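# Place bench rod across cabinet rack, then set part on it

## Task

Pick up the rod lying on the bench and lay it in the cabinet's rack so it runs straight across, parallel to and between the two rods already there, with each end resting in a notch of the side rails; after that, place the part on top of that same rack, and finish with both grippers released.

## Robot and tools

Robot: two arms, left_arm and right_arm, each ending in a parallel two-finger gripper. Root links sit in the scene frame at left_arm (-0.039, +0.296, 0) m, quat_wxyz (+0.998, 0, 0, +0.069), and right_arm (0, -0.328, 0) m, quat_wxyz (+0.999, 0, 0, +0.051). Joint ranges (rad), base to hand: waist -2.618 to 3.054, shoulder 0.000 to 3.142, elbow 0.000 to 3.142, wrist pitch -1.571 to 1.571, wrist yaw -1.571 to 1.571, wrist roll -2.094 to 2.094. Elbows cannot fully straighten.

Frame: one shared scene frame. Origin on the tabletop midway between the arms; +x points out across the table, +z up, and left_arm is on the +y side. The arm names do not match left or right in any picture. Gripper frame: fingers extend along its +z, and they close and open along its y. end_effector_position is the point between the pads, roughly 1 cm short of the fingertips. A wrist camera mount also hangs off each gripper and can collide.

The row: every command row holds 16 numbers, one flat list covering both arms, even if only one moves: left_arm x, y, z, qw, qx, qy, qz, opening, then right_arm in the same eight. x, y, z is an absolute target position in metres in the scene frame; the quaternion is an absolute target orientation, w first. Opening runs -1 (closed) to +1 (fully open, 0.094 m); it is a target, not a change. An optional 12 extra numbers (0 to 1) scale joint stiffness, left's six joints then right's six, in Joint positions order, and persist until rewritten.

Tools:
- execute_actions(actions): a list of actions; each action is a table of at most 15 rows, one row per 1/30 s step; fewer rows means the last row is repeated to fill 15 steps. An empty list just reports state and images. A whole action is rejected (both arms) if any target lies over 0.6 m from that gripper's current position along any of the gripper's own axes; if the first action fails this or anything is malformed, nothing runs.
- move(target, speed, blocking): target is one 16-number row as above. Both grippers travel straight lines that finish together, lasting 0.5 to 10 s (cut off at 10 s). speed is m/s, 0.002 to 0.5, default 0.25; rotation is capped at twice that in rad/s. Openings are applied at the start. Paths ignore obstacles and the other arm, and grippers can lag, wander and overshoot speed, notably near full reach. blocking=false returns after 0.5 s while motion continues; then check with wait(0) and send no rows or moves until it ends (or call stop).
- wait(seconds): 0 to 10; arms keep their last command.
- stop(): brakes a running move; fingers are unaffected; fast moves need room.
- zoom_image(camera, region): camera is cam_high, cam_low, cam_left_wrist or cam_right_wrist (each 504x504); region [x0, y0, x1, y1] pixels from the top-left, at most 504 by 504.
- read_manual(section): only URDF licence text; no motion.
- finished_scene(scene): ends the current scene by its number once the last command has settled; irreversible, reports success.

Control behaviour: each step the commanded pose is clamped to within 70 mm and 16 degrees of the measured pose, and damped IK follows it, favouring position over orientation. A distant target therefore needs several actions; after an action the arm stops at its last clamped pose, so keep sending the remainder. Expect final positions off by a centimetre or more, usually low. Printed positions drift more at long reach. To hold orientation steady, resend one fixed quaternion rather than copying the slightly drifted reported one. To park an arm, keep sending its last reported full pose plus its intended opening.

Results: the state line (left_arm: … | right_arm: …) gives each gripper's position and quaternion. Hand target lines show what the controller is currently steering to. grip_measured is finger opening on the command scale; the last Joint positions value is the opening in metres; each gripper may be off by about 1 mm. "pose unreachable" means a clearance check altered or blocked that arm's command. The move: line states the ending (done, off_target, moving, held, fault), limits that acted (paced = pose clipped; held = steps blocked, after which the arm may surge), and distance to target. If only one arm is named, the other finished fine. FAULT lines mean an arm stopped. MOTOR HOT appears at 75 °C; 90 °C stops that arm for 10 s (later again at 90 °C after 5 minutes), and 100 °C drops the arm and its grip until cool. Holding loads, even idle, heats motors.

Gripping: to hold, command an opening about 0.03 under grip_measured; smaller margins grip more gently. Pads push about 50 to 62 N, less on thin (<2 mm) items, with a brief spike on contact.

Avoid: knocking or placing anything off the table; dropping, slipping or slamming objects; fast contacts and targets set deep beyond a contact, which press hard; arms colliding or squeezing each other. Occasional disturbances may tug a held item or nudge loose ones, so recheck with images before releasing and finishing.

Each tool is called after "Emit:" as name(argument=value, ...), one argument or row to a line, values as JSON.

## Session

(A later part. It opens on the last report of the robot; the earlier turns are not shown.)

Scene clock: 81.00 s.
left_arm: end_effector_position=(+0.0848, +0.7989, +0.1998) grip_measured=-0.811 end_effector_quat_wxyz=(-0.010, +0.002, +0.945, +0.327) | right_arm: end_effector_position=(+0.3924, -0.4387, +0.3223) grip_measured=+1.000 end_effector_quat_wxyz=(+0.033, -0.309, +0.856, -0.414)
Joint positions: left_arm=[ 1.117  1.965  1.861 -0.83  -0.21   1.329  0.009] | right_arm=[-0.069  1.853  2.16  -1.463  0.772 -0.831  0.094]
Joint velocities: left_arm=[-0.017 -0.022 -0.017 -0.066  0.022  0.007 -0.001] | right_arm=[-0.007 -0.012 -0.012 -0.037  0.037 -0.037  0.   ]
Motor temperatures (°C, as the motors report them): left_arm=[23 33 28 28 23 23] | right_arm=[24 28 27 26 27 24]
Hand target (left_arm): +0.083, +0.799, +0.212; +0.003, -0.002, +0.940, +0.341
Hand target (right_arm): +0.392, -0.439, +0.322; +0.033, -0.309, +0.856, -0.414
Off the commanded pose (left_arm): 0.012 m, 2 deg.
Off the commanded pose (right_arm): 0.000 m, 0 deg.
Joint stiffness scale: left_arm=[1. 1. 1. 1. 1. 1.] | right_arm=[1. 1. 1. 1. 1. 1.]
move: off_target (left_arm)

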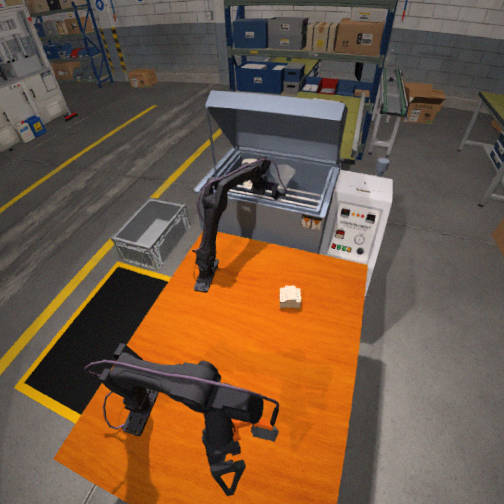

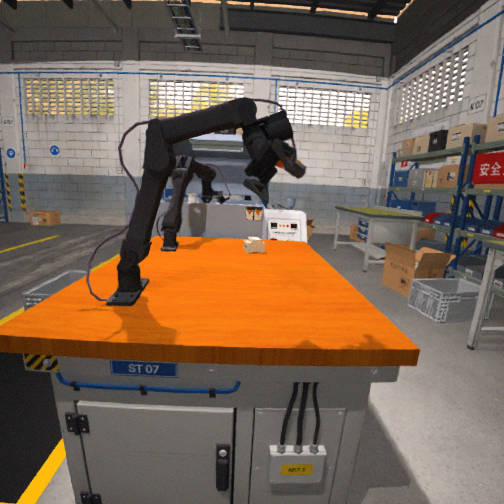

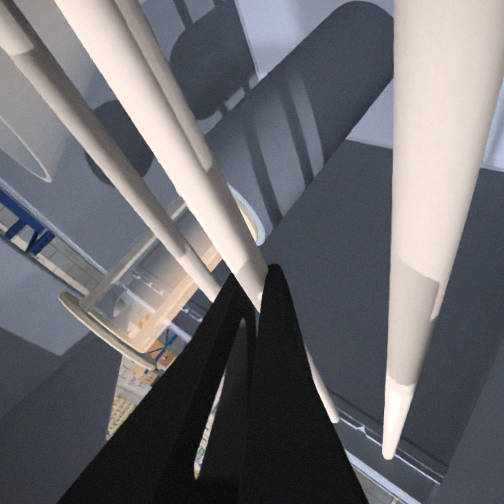

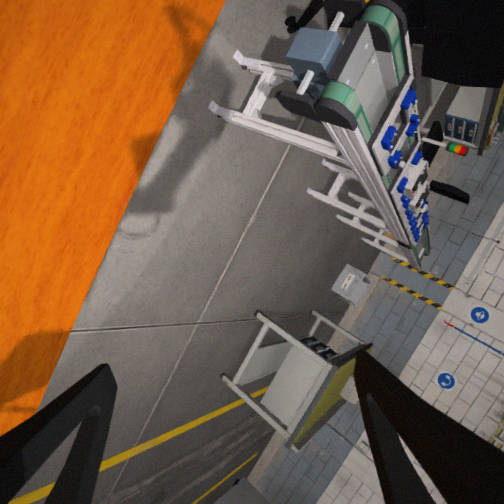

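Emit:
move(
  target=[0.076,0.799,0.213,0.003,-0.002,0.94,0.342,-0.9,0.3924,-0.4387,0.3223,0.033,-0.309,0.856,-0.414,1],
  speed=0.01,
)

Emit:
move(
  target=[0.076,0.799,0.213,0.003,-0.002,0.94,0.342,-0.5,0.3924,-0.4387,0.3223,0.033,-0.309,0.856,-0.414,1],
)

Emit:
move(
  target=[0.08,0.74,0.3,0.003,-0.002,0.94,0.342,-0.5,0.3924,-0.4387,0.3223,0.033,-0.309,0.856,-0.414,1],
  speed=0.08,
)

Emit:
move(
  target=[0.25,0.5,0.3,0,0,0.94,0.342,1,0.3924,-0.4387,0.3223,0.033,-0.309,0.856,-0.414,1],
)

Emit:
move(
  target=[0.38,0.3,0.16,0,0,1,0,1,0.3924,-0.4387,0.3223,0.033,-0.309,0.856,-0.414,1],
)

Emit:
zoom_image(
  camera="cam_high",
  region=[190,150,350,320],
)

Scene clock: 88.67 s.
left_arm: end_effector_position=(+0.0815, +0.7981, +0.2025) grip_measured=-0.811 end_effector_quat_wxyz=(-0.003, +0.004, +0.945, +0.327) | right_arm: end_effector_position=(+0.3924, -0.4387, +0.3223) grip_measured=+1.000 end_effector_quat_wxyz=(+0.033, -0.309, +0.856, -0.414)
Joint positions: left_arm=[ 1.13   1.953  1.853 -0.827 -0.188  1.34   0.009] | right_arm=[-0.069  1.853  2.16  -1.463  0.772 -0.831  0.094]
Joint velocities: left_arm=[-0.007  0.007  0.007  0.081  0.037 -0.022 -0.002] | right_arm=[ 0.002  0.002 -0.007 -0.081  0.037 -0.022  0.   ]
Motor temperatures (°C, as the motors report them): left_arm=[23 33 28 29 23 23] | right_arm=[24 28 27 26 27 24]
Hand target (left_arm): +0.076, +0.799, +0.213; +0.003, -0.002, +0.940, +0.342
Hand target (right_arm): +0.392, -0.439, +0.322; +0.033, -0.309, +0.856, -0.414
Off the commanded pose (left_arm): 0.012 m, 2 deg.
Off the commanded pose (right_arm): 0.000 m, 0 deg.
Joint stiffness scale: left_arm=[1. 1. 1. 1. 1. 1.] | right_arm=[1. 1. 1. 1. 1. 1.]
move: off_target (left_arm)

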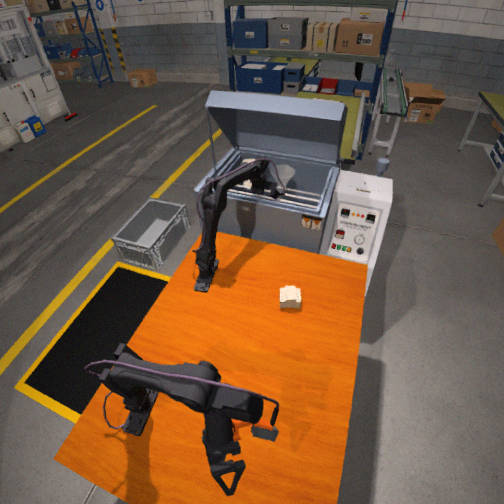

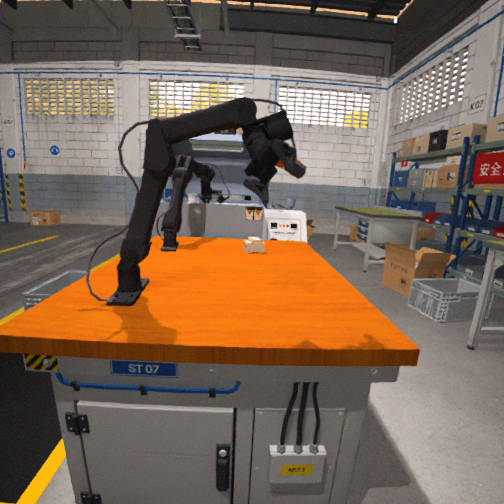

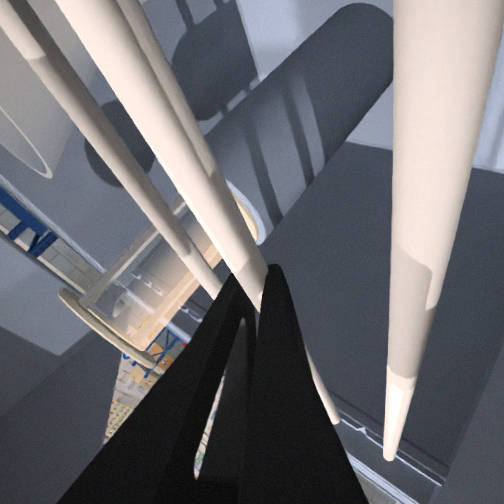

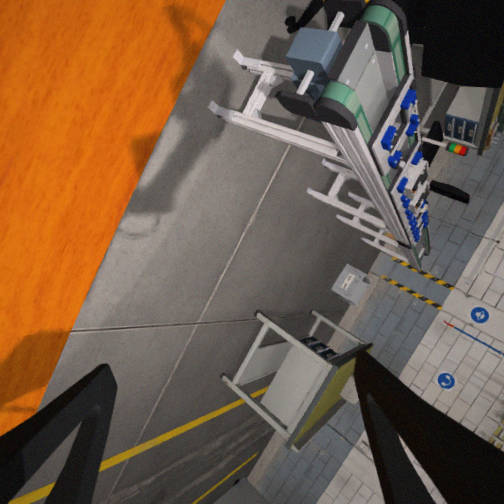

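Scene clock: 89.37 s.
left_arm: end_effector_position=(+0.0822, +0.8003, +0.2042) grip_measured=-0.502 end_effector_quat_wxyz=(-0.001, +0.004, +0.943, +0.333) | right_arm: end_effector_position=(+0.3924, -0.4387, +0.3223) grip_measured=+1.000 end_effector_quat_wxyz=(+0.033, -0.309, +0.856, -0.414)
Joint positions: left_arm=[ 1.13   1.953  1.853 -0.815 -0.188  1.34   0.023] | right_arm=[-0.069  1.853  2.16  -1.463  0.772 -0.831  0.094]
Joint velocities: left_arm=[ 0.007 -0.012 -0.007  0.007  0.037  0.051  0.   ] | right_arm=[ 0.007 -0.017 -0.002  0.007 -0.037  0.066  0.   ]
Motor temperatures (°C, as the motors report them): left_arm=[23 33 28 29 23 23] | right_arm=[24 29 27 26 27 24]
Hand target (left_arm): +0.076, +0.799, +0.213; +0.003, -0.002, +0.940, +0.342
Hand target (right_arm): +0.392, -0.439, +0.322; +0.033, -0.309, +0.856, -0.414
Off the commanded pose (left_arm): 0.011 m, 1 deg.
Off the commanded pose (right_arm): 0.000 m, 0 deg.
Joint stiffness scale: left_arm=[1. 1. 1. 1. 1. 1.] | right_arm=[1. 1. 1. 1. 1. 1.]
move: off_target (left_arm)

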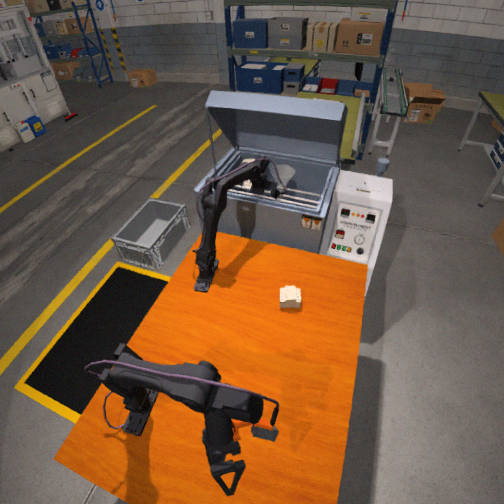

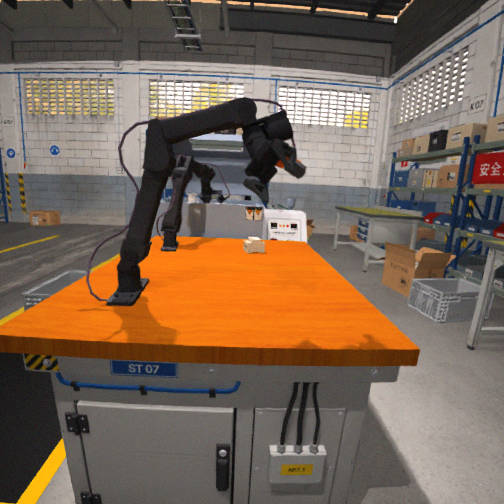

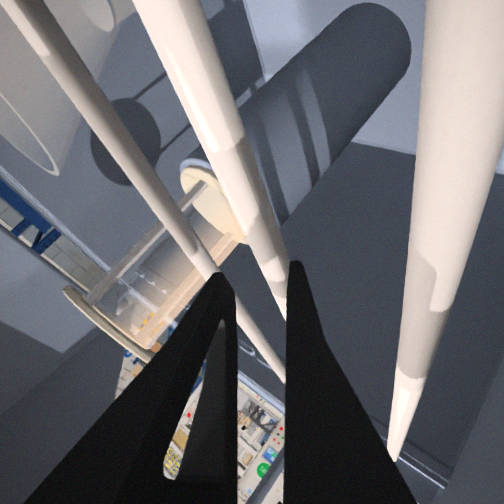

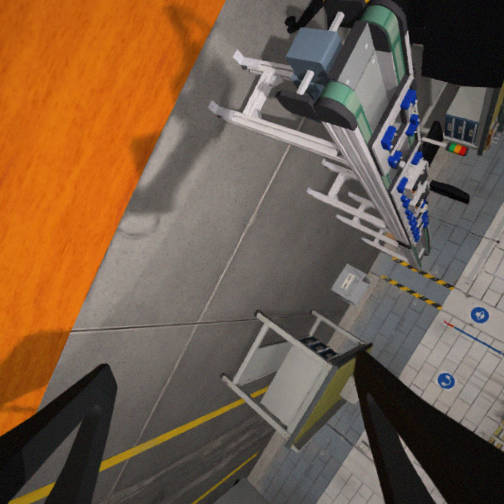

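Scene clock: 91.33 s.
left_arm: end_effector_position=(+0.0770, +0.7440, +0.2847) grip_measured=-0.502 end_effector_quat_wxyz=(-0.003, +0.002, +0.944, +0.330) | right_arm: end_effector_position=(+0.3924, -0.4387, +0.3223) grip_measured=+1.000 end_effector_quat_wxyz=(+0.033, -0.309, +0.856, -0.414)
Joint positions: left_arm=[ 1.096  1.824  2.019 -1.123 -0.211  1.31   0.023] | right_arm=[-0.069  1.853  2.16  -1.463  0.772 -0.831  0.094]
Joint velocities: left_arm=[-0.002 -0.017 -0.007 -0.037 -0.051  0.022  0.   ] | right_arm=[-0.012 -0.017 -0.007 -0.037  0.007 -0.022  0.   ]
Motor temperatures (°C, as the motors report them): left_arm=[23 33 28 29 23 23] | right_arm=[24 29 27 26 27 24]
Hand target (left_arm): +0.080, +0.739, +0.300; +0.004, -0.002, +0.940, +0.342
Hand target (right_arm): +0.392, -0.439, +0.322; +0.033, -0.309, +0.856, -0.414
Off the commanded pose (left_arm): 0.016 m, 2 deg.
Off the commanded pose (right_arm): 0.000 m, 0 deg.
Joint stiffness scale: left_arm=[1. 1. 1. 1. 1. 1.] | right_arm=[1. 1. 1. 1. 1. 1.]
move: off_target (left_arm)

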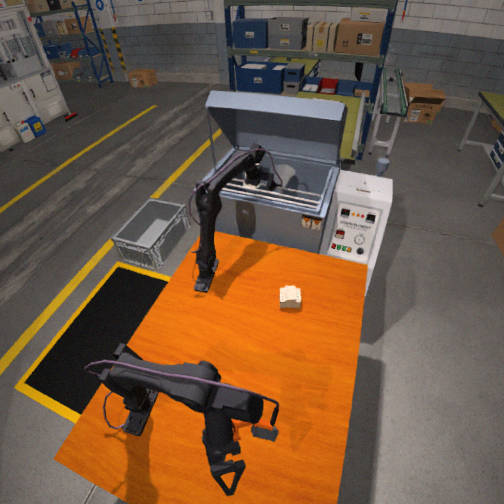

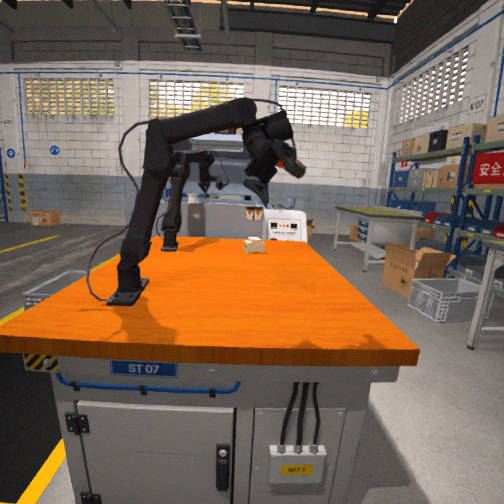

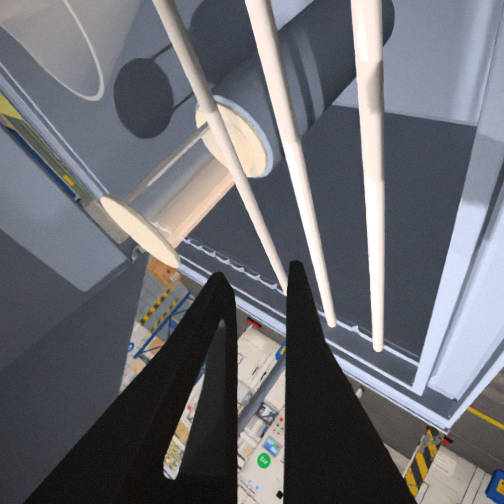

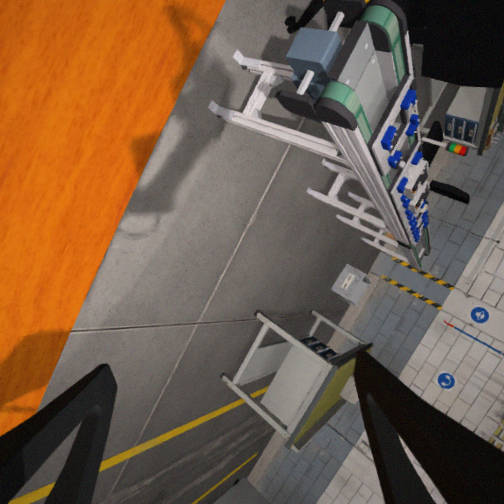

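Scene clock: 93.20 s.
left_arm: end_effector_position=(+0.2519, +0.4941, +0.2900) grip_measured=+1.000 end_effector_quat_wxyz=(+0.012, +0.015, +0.943, +0.332) | right_arm: end_effector_position=(+0.3924, -0.4387, +0.3223) grip_measured=+1.000 end_effector_quat_wxyz=(+0.033, -0.309, +0.856, -0.414)
Joint positions: left_arm=[ 0.153  1.709  1.949 -1.547 -0.632  0.409  0.094] | right_arm=[-0.069  1.853  2.16  -1.463  0.772 -0.831  0.094]
Joint velocities: left_arm=[ 0.002 -0.007  0.002 -0.154 -0.007 -0.051  0.   ] | right_arm=[ 0.007 -0.022 -0.012 -0.095 -0.022  0.007  0.   ]
Motor temperatures (°C, as the motors report them): left_arm=[23 33 28 28 23 23] | right_arm=[24 29 27 26 27 24]
Hand target (left_arm): +0.252, +0.497, +0.298; +0.018, +0.002, +0.940, +0.341
Hand target (right_arm): +0.392, -0.439, +0.322; +0.033, -0.309, +0.856, -0.414
Off the commanded pose (left_arm): 0.012 m, 2 deg.
Off the commanded pose (right_arm): 0.000 m, 0 deg.
Joint stiffness scale: left_arm=[1. 1. 1. 1. 1. 1.] | right_arm=[1. 1. 1. 1. 1. 1.]
joint sent to its limit (left arm) — the command would take joint 4 (wrist pitch) past its lower limit, so that joint was sent only as far as its limit.
move: off_target (left_arm)

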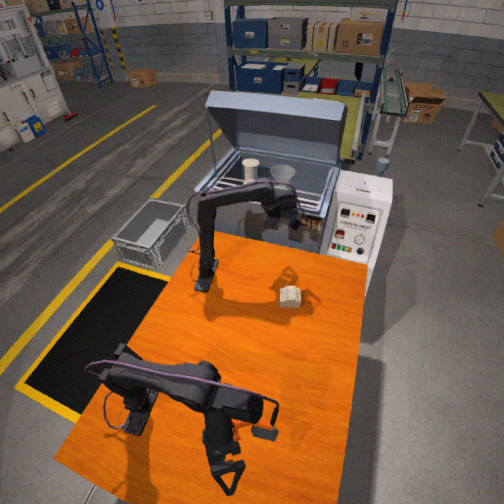

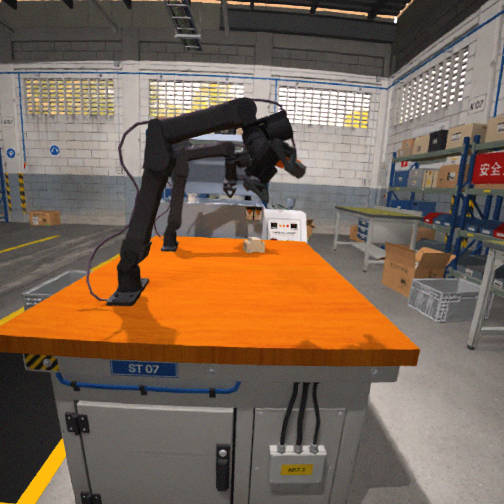

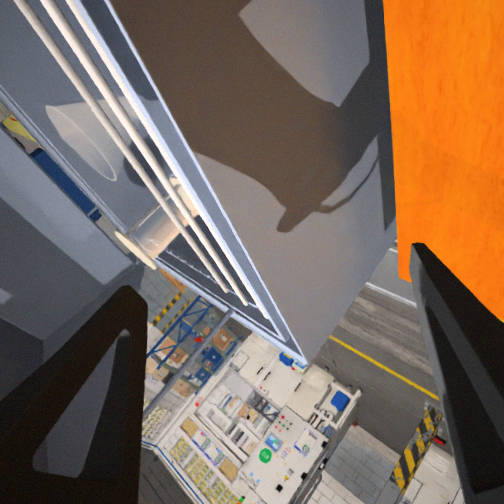

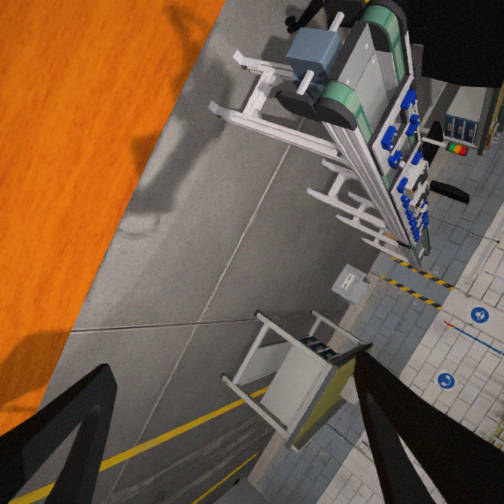

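Scene clock: 95.13 s.
left_arm: end_effector_position=(+0.3749, +0.3031, +0.1508) grip_measured=+1.000 end_effector_quat_wxyz=(+0.008, +0.002, +1.000, +0.005) | right_arm: end_effector_position=(+0.3924, -0.4387, +0.3223) grip_measured=+1.000 end_effector_quat_wxyz=(+0.033, -0.309, +0.856, -0.414)
Joint positions: left_arm=[-0.127  2.154  2.156 -1.556 -0.01   0.015  0.094] | right_arm=[-0.069  1.853  2.16  -1.463  0.772 -0.831  0.094]
Joint velocities: left_arm=[-0.002  0.012 -0.002 -0.007  0.051 -0.081  0.   ] | right_arm=[-0.007 -0.002 -0.012 -0.022 -0.037  0.037  0.   ]
Motor temperatures (°C, as the motors report them): left_arm=[23 33 28 28 23 23] | right_arm=[24 29 27 26 27 24]
Hand target (left_arm): +0.380, +0.298, +0.159; +0.022, -0.001, +1.000, -0.002
Hand target (right_arm): +0.392, -0.439, +0.322; +0.033, -0.309, +0.856, -0.414
Off the commanded pose (left_arm): 0.011 m, 1 deg.
Off the commanded pose (right_arm): 0.000 m, 0 deg.
Joint stiffness scale: left_arm=[1. 1. 1. 1. 1. 1.] | right_arm=[1. 1. 1. 1. 1. 1.]
joint sent to its limit (left arm) — the command would take joint 4 (wrist pitch) past its lower limit, so that joint was sent only as far as its limit.
move: off_target (left_arm)

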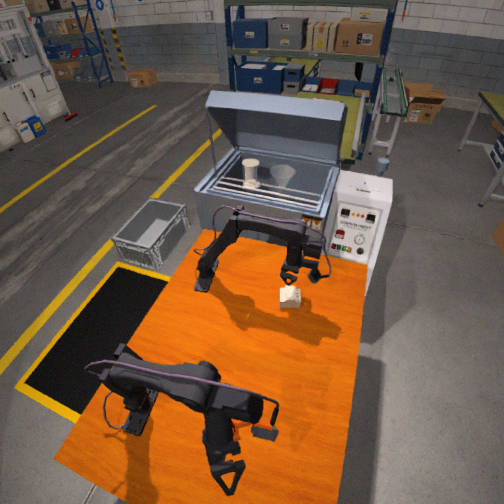

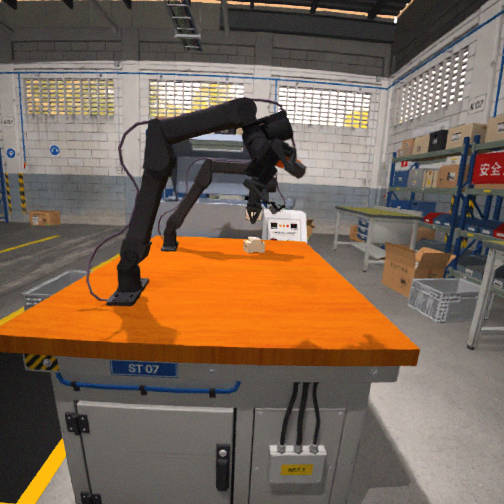

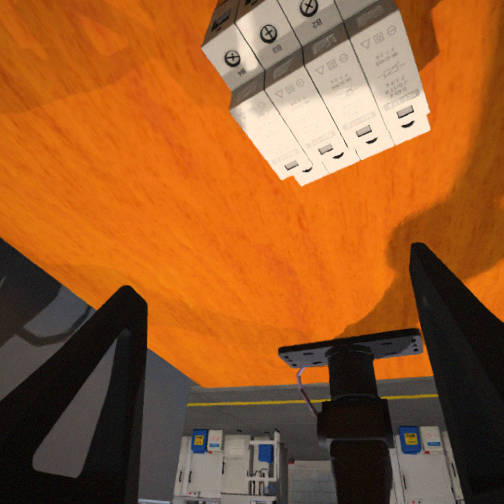

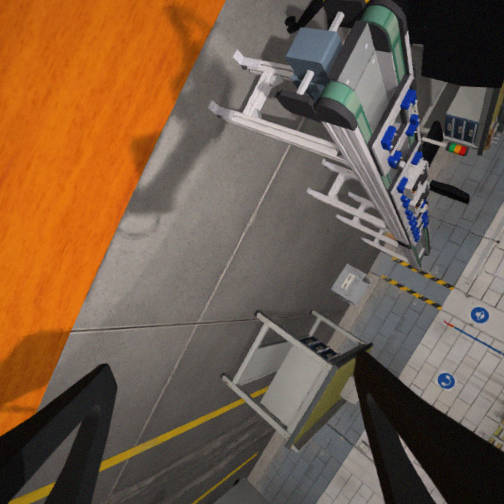

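Region (190, 150, 350, 320) of cam_high's 504x504 image, scaled by 2.965, with more detail than that image has; it fills the left 474 columns of this view, and the rest is white.

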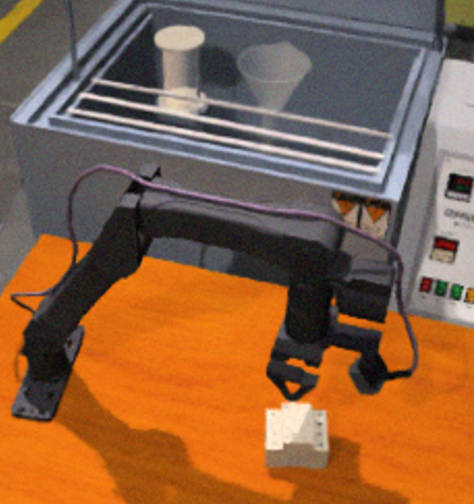

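Emit:
move(
  target=[0.34,0.268,0.11,0.34,-0.098,0.935,0.036,1,0.3924,-0.4387,0.3223,0.033,-0.309,0.856,-0.414,1],
)

Scene clock: 99.47 s.
left_arm: end_effector_position=(+0.3408, +0.2682, +0.1094) grip_measured=+1.000 end_effector_quat_wxyz=(+0.328, -0.094, +0.940, +0.031) | right_arm: end_effector_position=(+0.3924, -0.4387, +0.3223) grip_measured=+1.000 end_effector_quat_wxyz=(+0.033, -0.309, +0.856, -0.414)
Joint positions: left_arm=[-0.321  1.47   0.924 -0.39  -0.23  -0.306  0.094] | right_arm=[-0.069  1.853  2.16  -1.463  0.772 -0.831  0.094]
Joint velocities: left_arm=[ 0.002  0.007 -0.002 -0.051  0.051  0.007  0.   ] | right_arm=[ 0.007  0.002 -0.022 -0.037  0.022 -0.037  0.   ]
Motor temperatures (°C, as the motors report them): left_arm=[23 33 28 28 23 23] | right_arm=[24 29 27 26 27 24]
Hand target (left_arm): +0.340, +0.267, +0.113; +0.339, -0.098, +0.935, +0.031
Hand target (right_arm): +0.392, -0.439, +0.322; +0.033, -0.309, +0.856, -0.414
Off the commanded pose (left_arm): 0.001 m, 2 deg.
Off the commanded pose (right_arm): 0.000 m, 0 deg.
Joint stiffness scale: left_arm=[1. 1. 1. 1. 1. 1.] | right_arm=[1. 1. 1. 1. 1. 1.]
move: done

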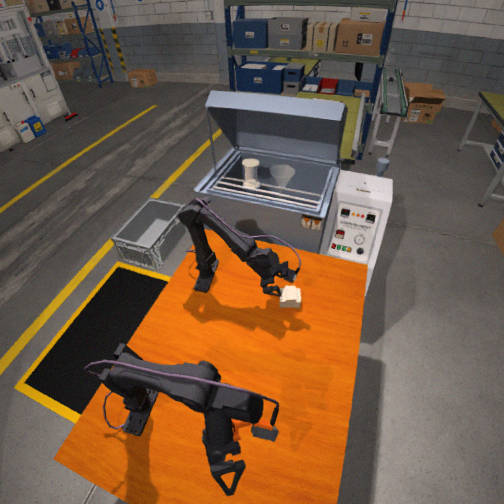

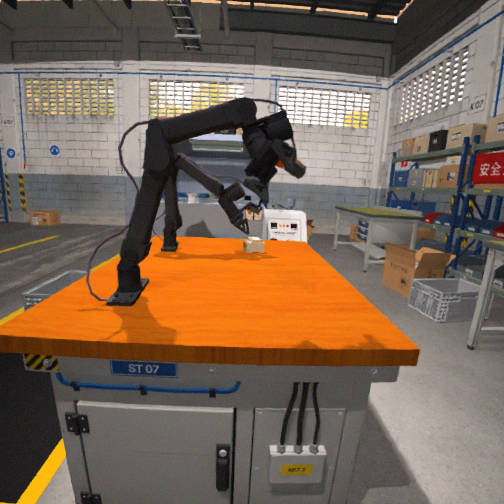

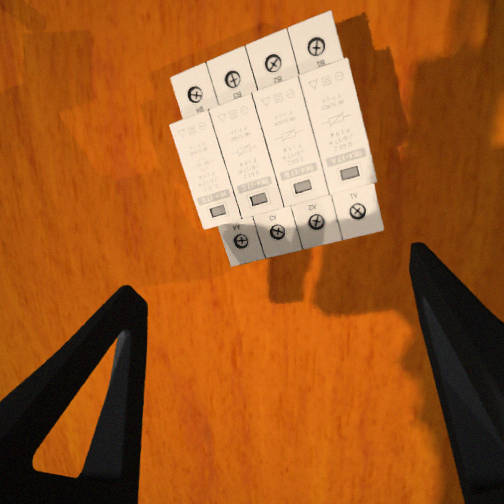

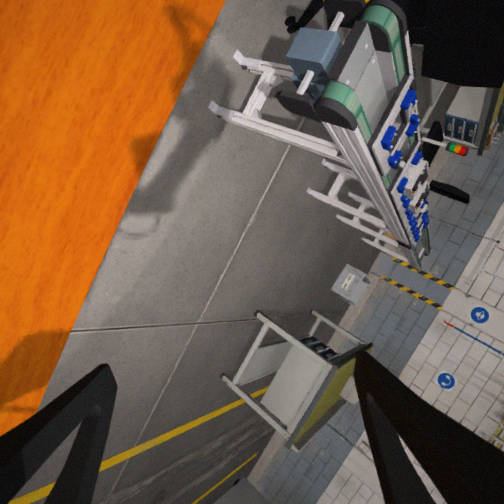

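Emit:
move(
  target=[0.372,0.273,0.08,0.337,-0.155,0.927,0.056,1,0.3924,-0.4387,0.3223,0.033,-0.309,0.856,-0.414,1],
  speed=0.08,
)

Scene clock: 103.40 s.
left_arm: end_effector_position=(+0.3576, +0.2740, +0.0664) grip_measured=+1.000 end_effector_quat_wxyz=(+0.313, -0.146, +0.937, +0.054) | right_arm: end_effector_position=(+0.3924, -0.4387, +0.3223) grip_measured=+1.000 end_effector_quat_wxyz=(+0.033, -0.309, +0.856, -0.414)
Joint positions: left_arm=[-0.33   1.636  0.924 -0.279 -0.302 -0.41   0.094] | right_arm=[-0.069  1.853  2.16  -1.463  0.772 -0.831  0.094]
Joint velocities: left_arm=[ 0.012  0.012 -0.012 -0.022  0.007  0.066  0.   ] | right_arm=[-0.012  0.007 -0.002  0.007 -0.007  0.007  0.   ]
Motor temperatures (°C, as the motors report them): left_arm=[23 32 28 28 23 23] | right_arm=[24 29 27 26 27 24]
Hand target (left_arm): +0.371, +0.273, +0.080; +0.337, -0.155, +0.927, +0.055
Hand target (right_arm): +0.392, -0.439, +0.322; +0.033, -0.309, +0.856, -0.414
Off the commanded pose (left_arm): 0.020 m, 3 deg.
Off the commanded pose (right_arm): 0.000 m, 0 deg.
Joint stiffness scale: left_arm=[1. 1. 1. 1. 1. 1.] | right_arm=[1. 1. 1. 1. 1. 1.]
move: off_target (left_arm)

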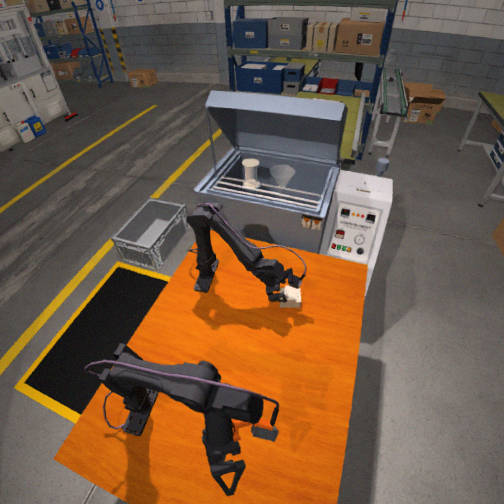

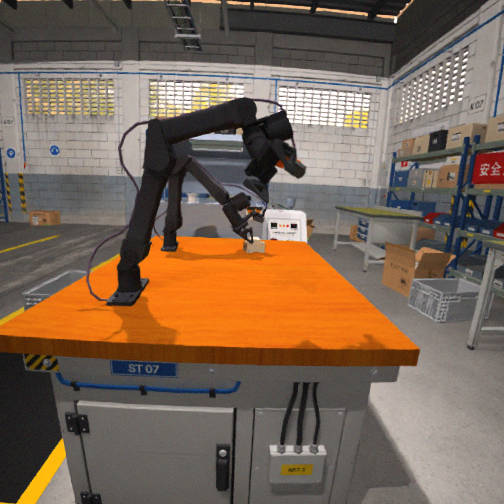

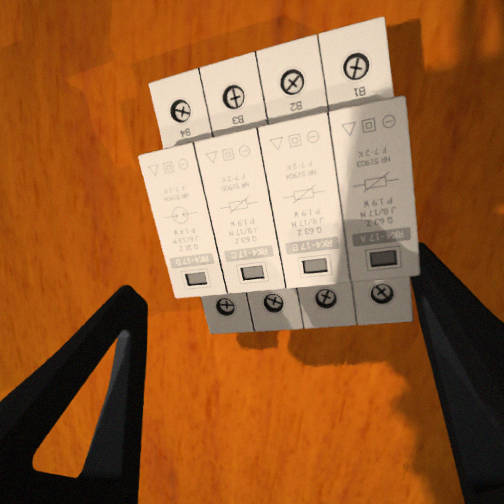

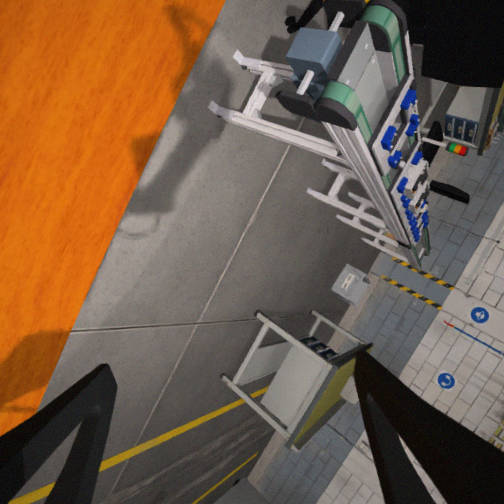

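Emit:
move(
  target=[0.395,0.272,0.05,0.337,-0.155,0.927,0.056,1,0.3924,-0.4387,0.3223,0.033,-0.309,0.856,-0.414,1],
  speed=0.05,
)

Emit:
move(
  target=[0.395,0.272,0.05,0.337,-0.155,0.927,0.056,0.4,0.3924,-0.4387,0.3223,0.033,-0.309,0.856,-0.414,1],
)

Emit:
move(
  target=[0.28,0.5,0.33,0.316,-0.36,0.868,0.131,0.4,0.3924,-0.4387,0.3223,0.033,-0.309,0.856,-0.414,1],
  speed=0.2,
)

Emit:
move(
  target=[0.06,0.775,0.31,0.262,-0.604,0.72,0.22,0.4,0.3924,-0.4387,0.3223,0.033,-0.309,0.856,-0.414,1],
  speed=0.2,
)

Scene clock: 113.27 s.
left_arm: end_effector_position=(+0.3814, +0.2703, +0.0402) grip_measured=+1.000 end_effector_quat_wxyz=(+0.318, -0.148, +0.935, +0.055) | right_arm: end_effector_position=(+0.3924, -0.4387, +0.3223) grip_measured=+1.000 end_effector_quat_wxyz=(+0.033, -0.309, +0.856, -0.414)
Joint positions: left_arm=[-0.33   1.772  0.956 -0.165 -0.307 -0.412  0.094] | right_arm=[-0.069  1.853  2.16  -1.463  0.772 -0.831  0.094]
Joint velocities: left_arm=[ 0.002 -0.002 -0.012 -0.007 -0.007 -0.022  0.   ] | right_arm=[-0.007  0.002  0.012  0.051 -0.022  0.051  0.   ]
Motor temperatures (°C, as the motors report them): left_arm=[23 31 29 29 23 23] | right_arm=[24 29 27 26 27 24]
Hand target (left_arm): +0.394, +0.272, +0.050; +0.337, -0.155, +0.927, +0.056
Hand target (right_arm): +0.392, -0.439, +0.322; +0.033, -0.309, +0.856, -0.414
Off the commanded pose (left_arm): 0.017 m, 3 deg.
Off the commanded pose (right_arm): 0.000 m, 0 deg.
Joint stiffness scale: left_arm=[1. 1. 1. 1. 1. 1.] | right_arm=[1. 1. 1. 1. 1. 1.]
move: off_target (left_arm)

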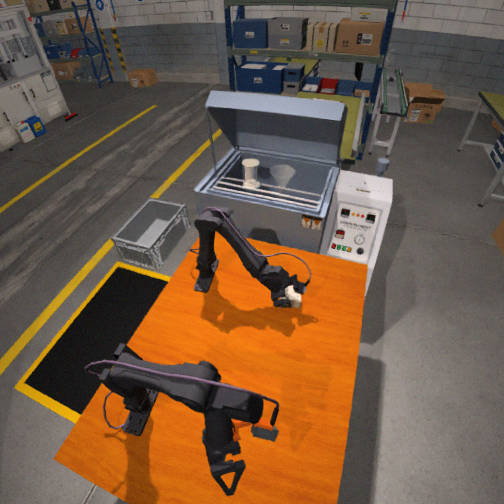

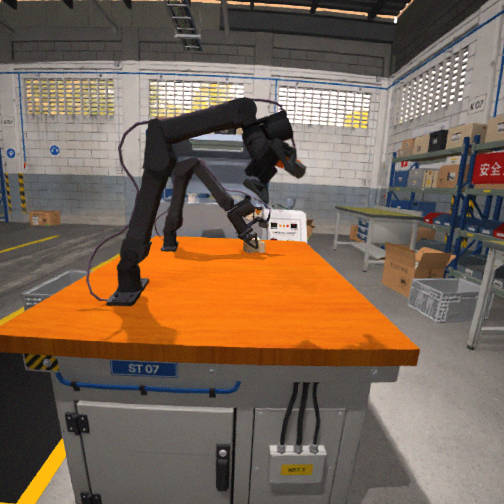

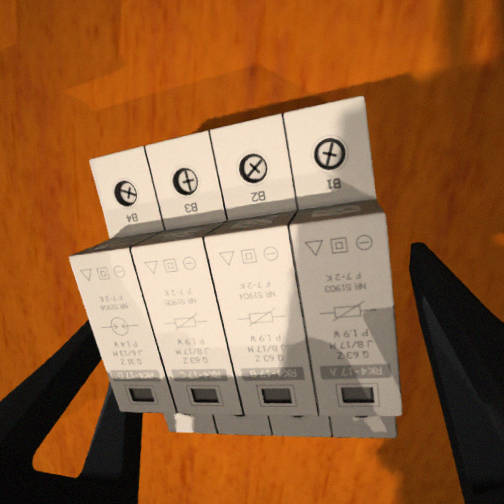

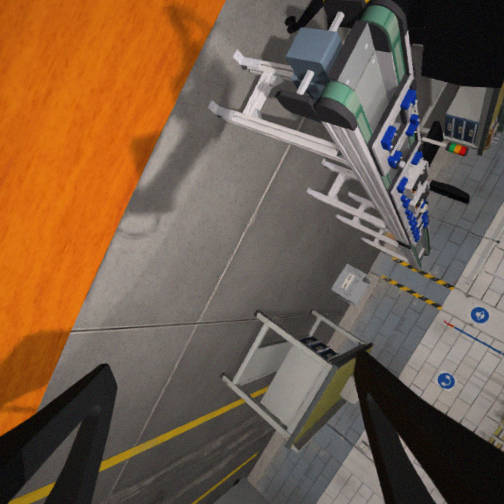

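Scene clock: 113.97 s.
left_arm: end_effector_position=(+0.3815, +0.2701, +0.0402) grip_measured=+0.532 end_effector_quat_wxyz=(+0.318, -0.148, +0.935, +0.054) | right_arm: end_effector_position=(+0.3924, -0.4387, +0.3223) grip_measured=+1.000 end_effector_quat_wxyz=(+0.033, -0.309, +0.856, -0.414)
Joint positions: left_arm=[-0.33   1.772  0.956 -0.164 -0.306 -0.411  0.072] | right_arm=[-0.069  1.853  2.16  -1.463  0.772 -0.831  0.094]
Joint velocities: left_arm=[-0.002 -0.002 -0.012  0.022 -0.11  -0.051 -0.001] | right_arm=[ 0.002 -0.002 -0.012 -0.037  0.022 -0.037  0.   ]
Motor temperatures (°C, as the motors report them): left_arm=[23 31 29 29 23 23] | right_arm=[24 29 27 26 27 24]
Hand target (left_arm): +0.394, +0.272, +0.050; +0.337, -0.155, +0.927, +0.056
Hand target (right_arm): +0.392, -0.439, +0.322; +0.033, -0.309, +0.856, -0.414
Off the commanded pose (left_arm): 0.017 m, 3 deg.
Off the commanded pose (right_arm): 0.000 m, 0 deg.
Joint stiffness scale: left_arm=[1. 1. 1. 1. 1. 1.] | right_arm=[1. 1. 1. 1. 1. 1.]
move: off_target (left_arm)

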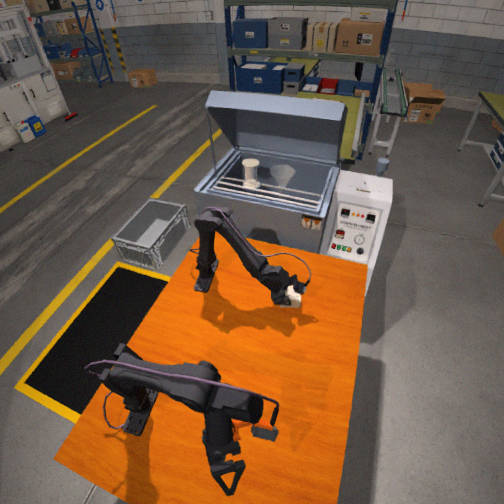

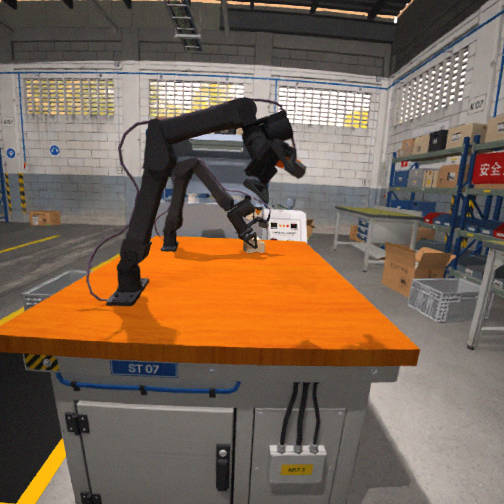

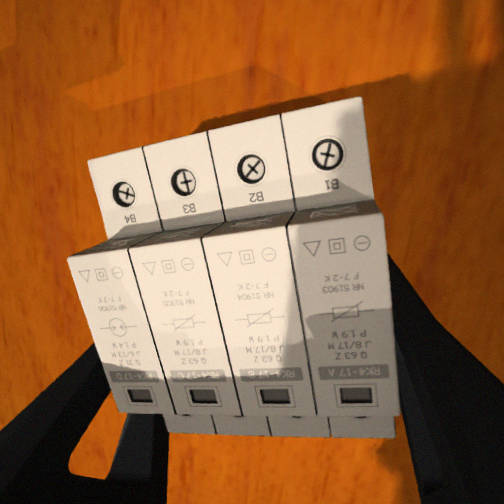

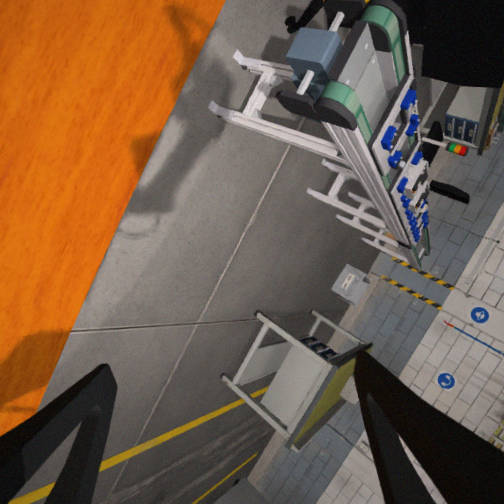

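Scene clock: 116.57 s.
left_arm: end_effector_position=(+0.2693, +0.4947, +0.3026) grip_measured=+0.533 end_effector_quat_wxyz=(+0.269, -0.359, +0.884, +0.127) | right_arm: end_effector_position=(+0.3924, -0.4387, +0.3223) grip_measured=+1.000 end_effector_quat_wxyz=(+0.033, -0.309, +0.856, -0.414)
Joint positions: left_arm=[ 0.337  1.545  1.826 -1.276 -0.197 -0.238  0.072] | right_arm=[-0.069  1.853  2.16  -1.463  0.772 -0.831  0.094]
Joint velocities: left_arm=[ 0.007 -0.007 -0.012  0.007  0.022  0.066 -0.   ] | right_arm=[-0.002 -0.007 -0.002 -0.022 -0.007 -0.007  0.   ]
Motor temperatures (°C, as the motors report them): left_arm=[23 31 29 29 23 23] | right_arm=[24 29 27 26 27 24]
Hand target (left_arm): +0.277, +0.502, +0.331; +0.319, -0.358, +0.867, +0.137
Hand target (right_arm): +0.392, -0.439, +0.322; +0.033, -0.309, +0.856, -0.414
Off the commanded pose (left_arm): 0.030 m, 6 deg.
Off the commanded pose (right_arm): 0.000 m, 0 deg.
Joint stiffness scale: left_arm=[1. 1. 1. 1. 1. 1.] | right_arm=[1. 1. 1. 1. 1. 1.]
move: off_target (left_arm)

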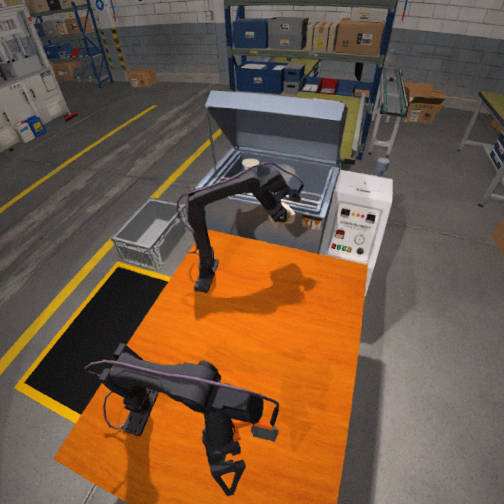

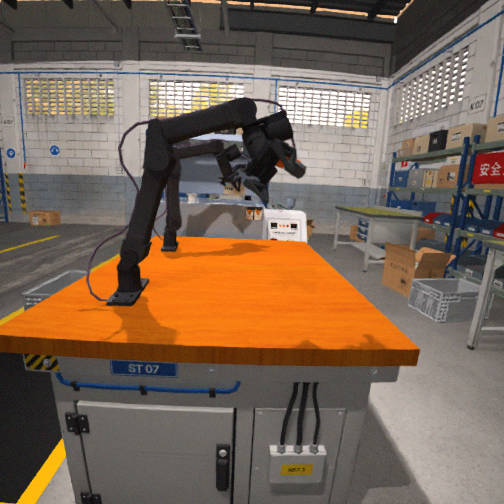

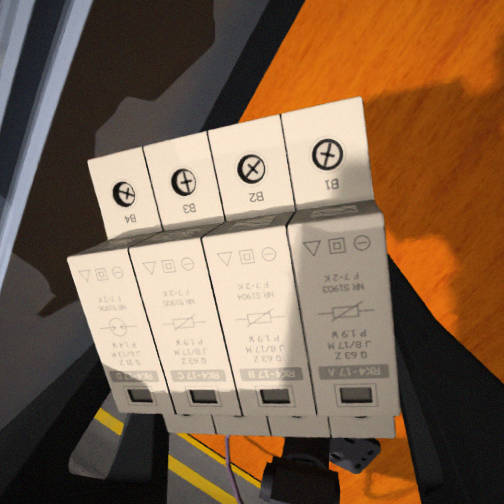

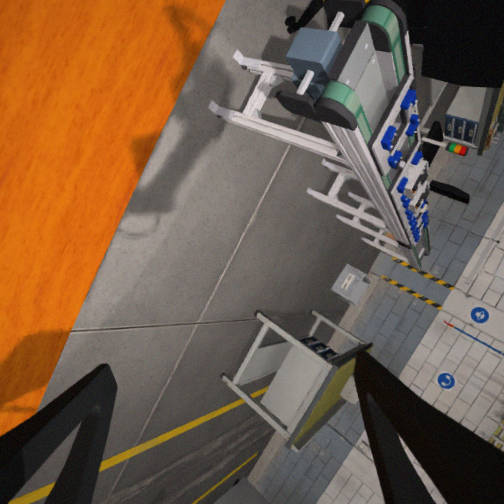

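Scene clock: 118.70 s.
left_arm: end_effector_position=(+0.0539, +0.7658, +0.2744) grip_measured=+0.533 end_effector_quat_wxyz=(+0.215, -0.613, +0.735, +0.196) | right_arm: end_effector_position=(+0.3924, -0.4387, +0.3223) grip_measured=+1.000 end_effector_quat_wxyz=(+0.033, -0.309, +0.856, -0.414)
Joint positions: left_arm=[ 1.219  1.95   2.193 -1.225 -0.044 -0.021  0.072] | right_arm=[-0.069  1.853  2.16  -1.463  0.772 -0.831  0.094]
Joint velocities: left_arm=[ 0.012  0.002  0.032 -0.037 -0.007  0.007 -0.001] | right_arm=[ 0.012 -0.007  0.002 -0.037 -0.022 -0.051  0.   ]
Motor temperatures (°C, as the motors report them): left_arm=[23 31 30 29 23 23] | right_arm=[24 29 27 26 27 24]
Hand target (left_arm): +0.057, +0.775, +0.310; +0.262, -0.600, +0.720, +0.228
Hand target (right_arm): +0.392, -0.439, +0.322; +0.033, -0.309, +0.856, -0.414
Off the commanded pose (left_arm): 0.037 m, 6 deg.
Off the commanded pose (right_arm): 0.000 m, 0 deg.
Joint stiffness scale: left_arm=[1. 1. 1. 1. 1. 1.] | right_arm=[1. 1. 1. 1. 1. 1.]
move: off_target (left_arm)

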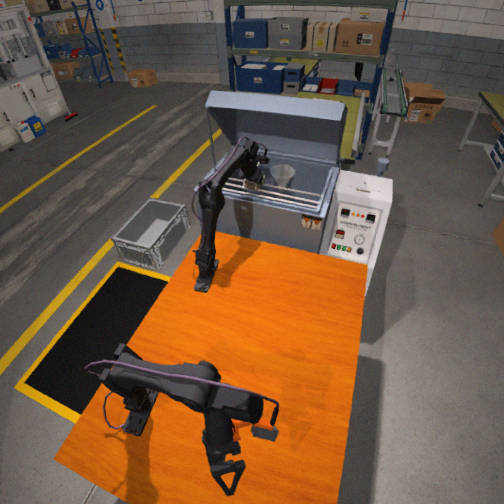

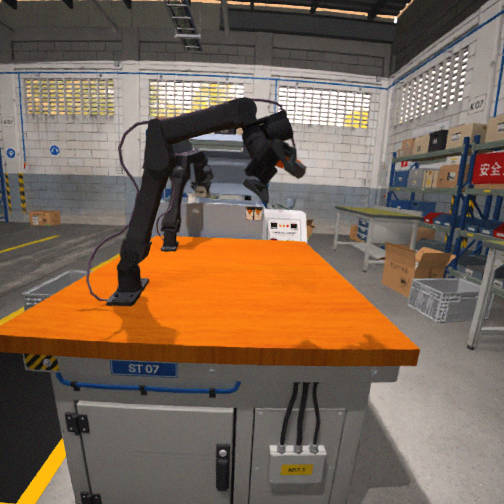

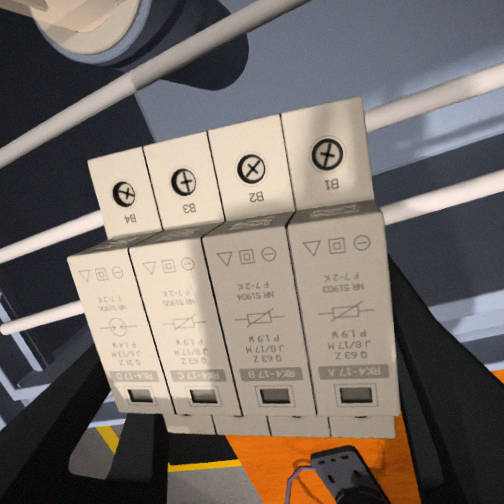

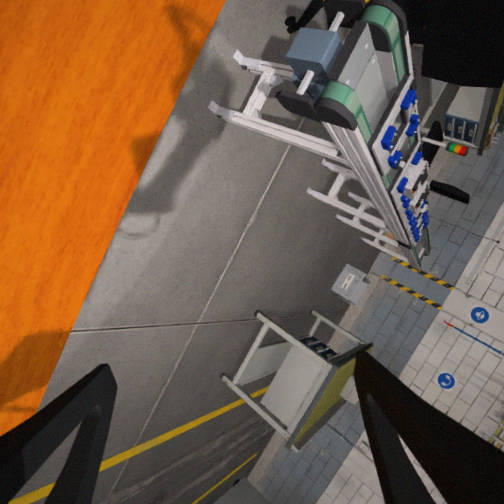

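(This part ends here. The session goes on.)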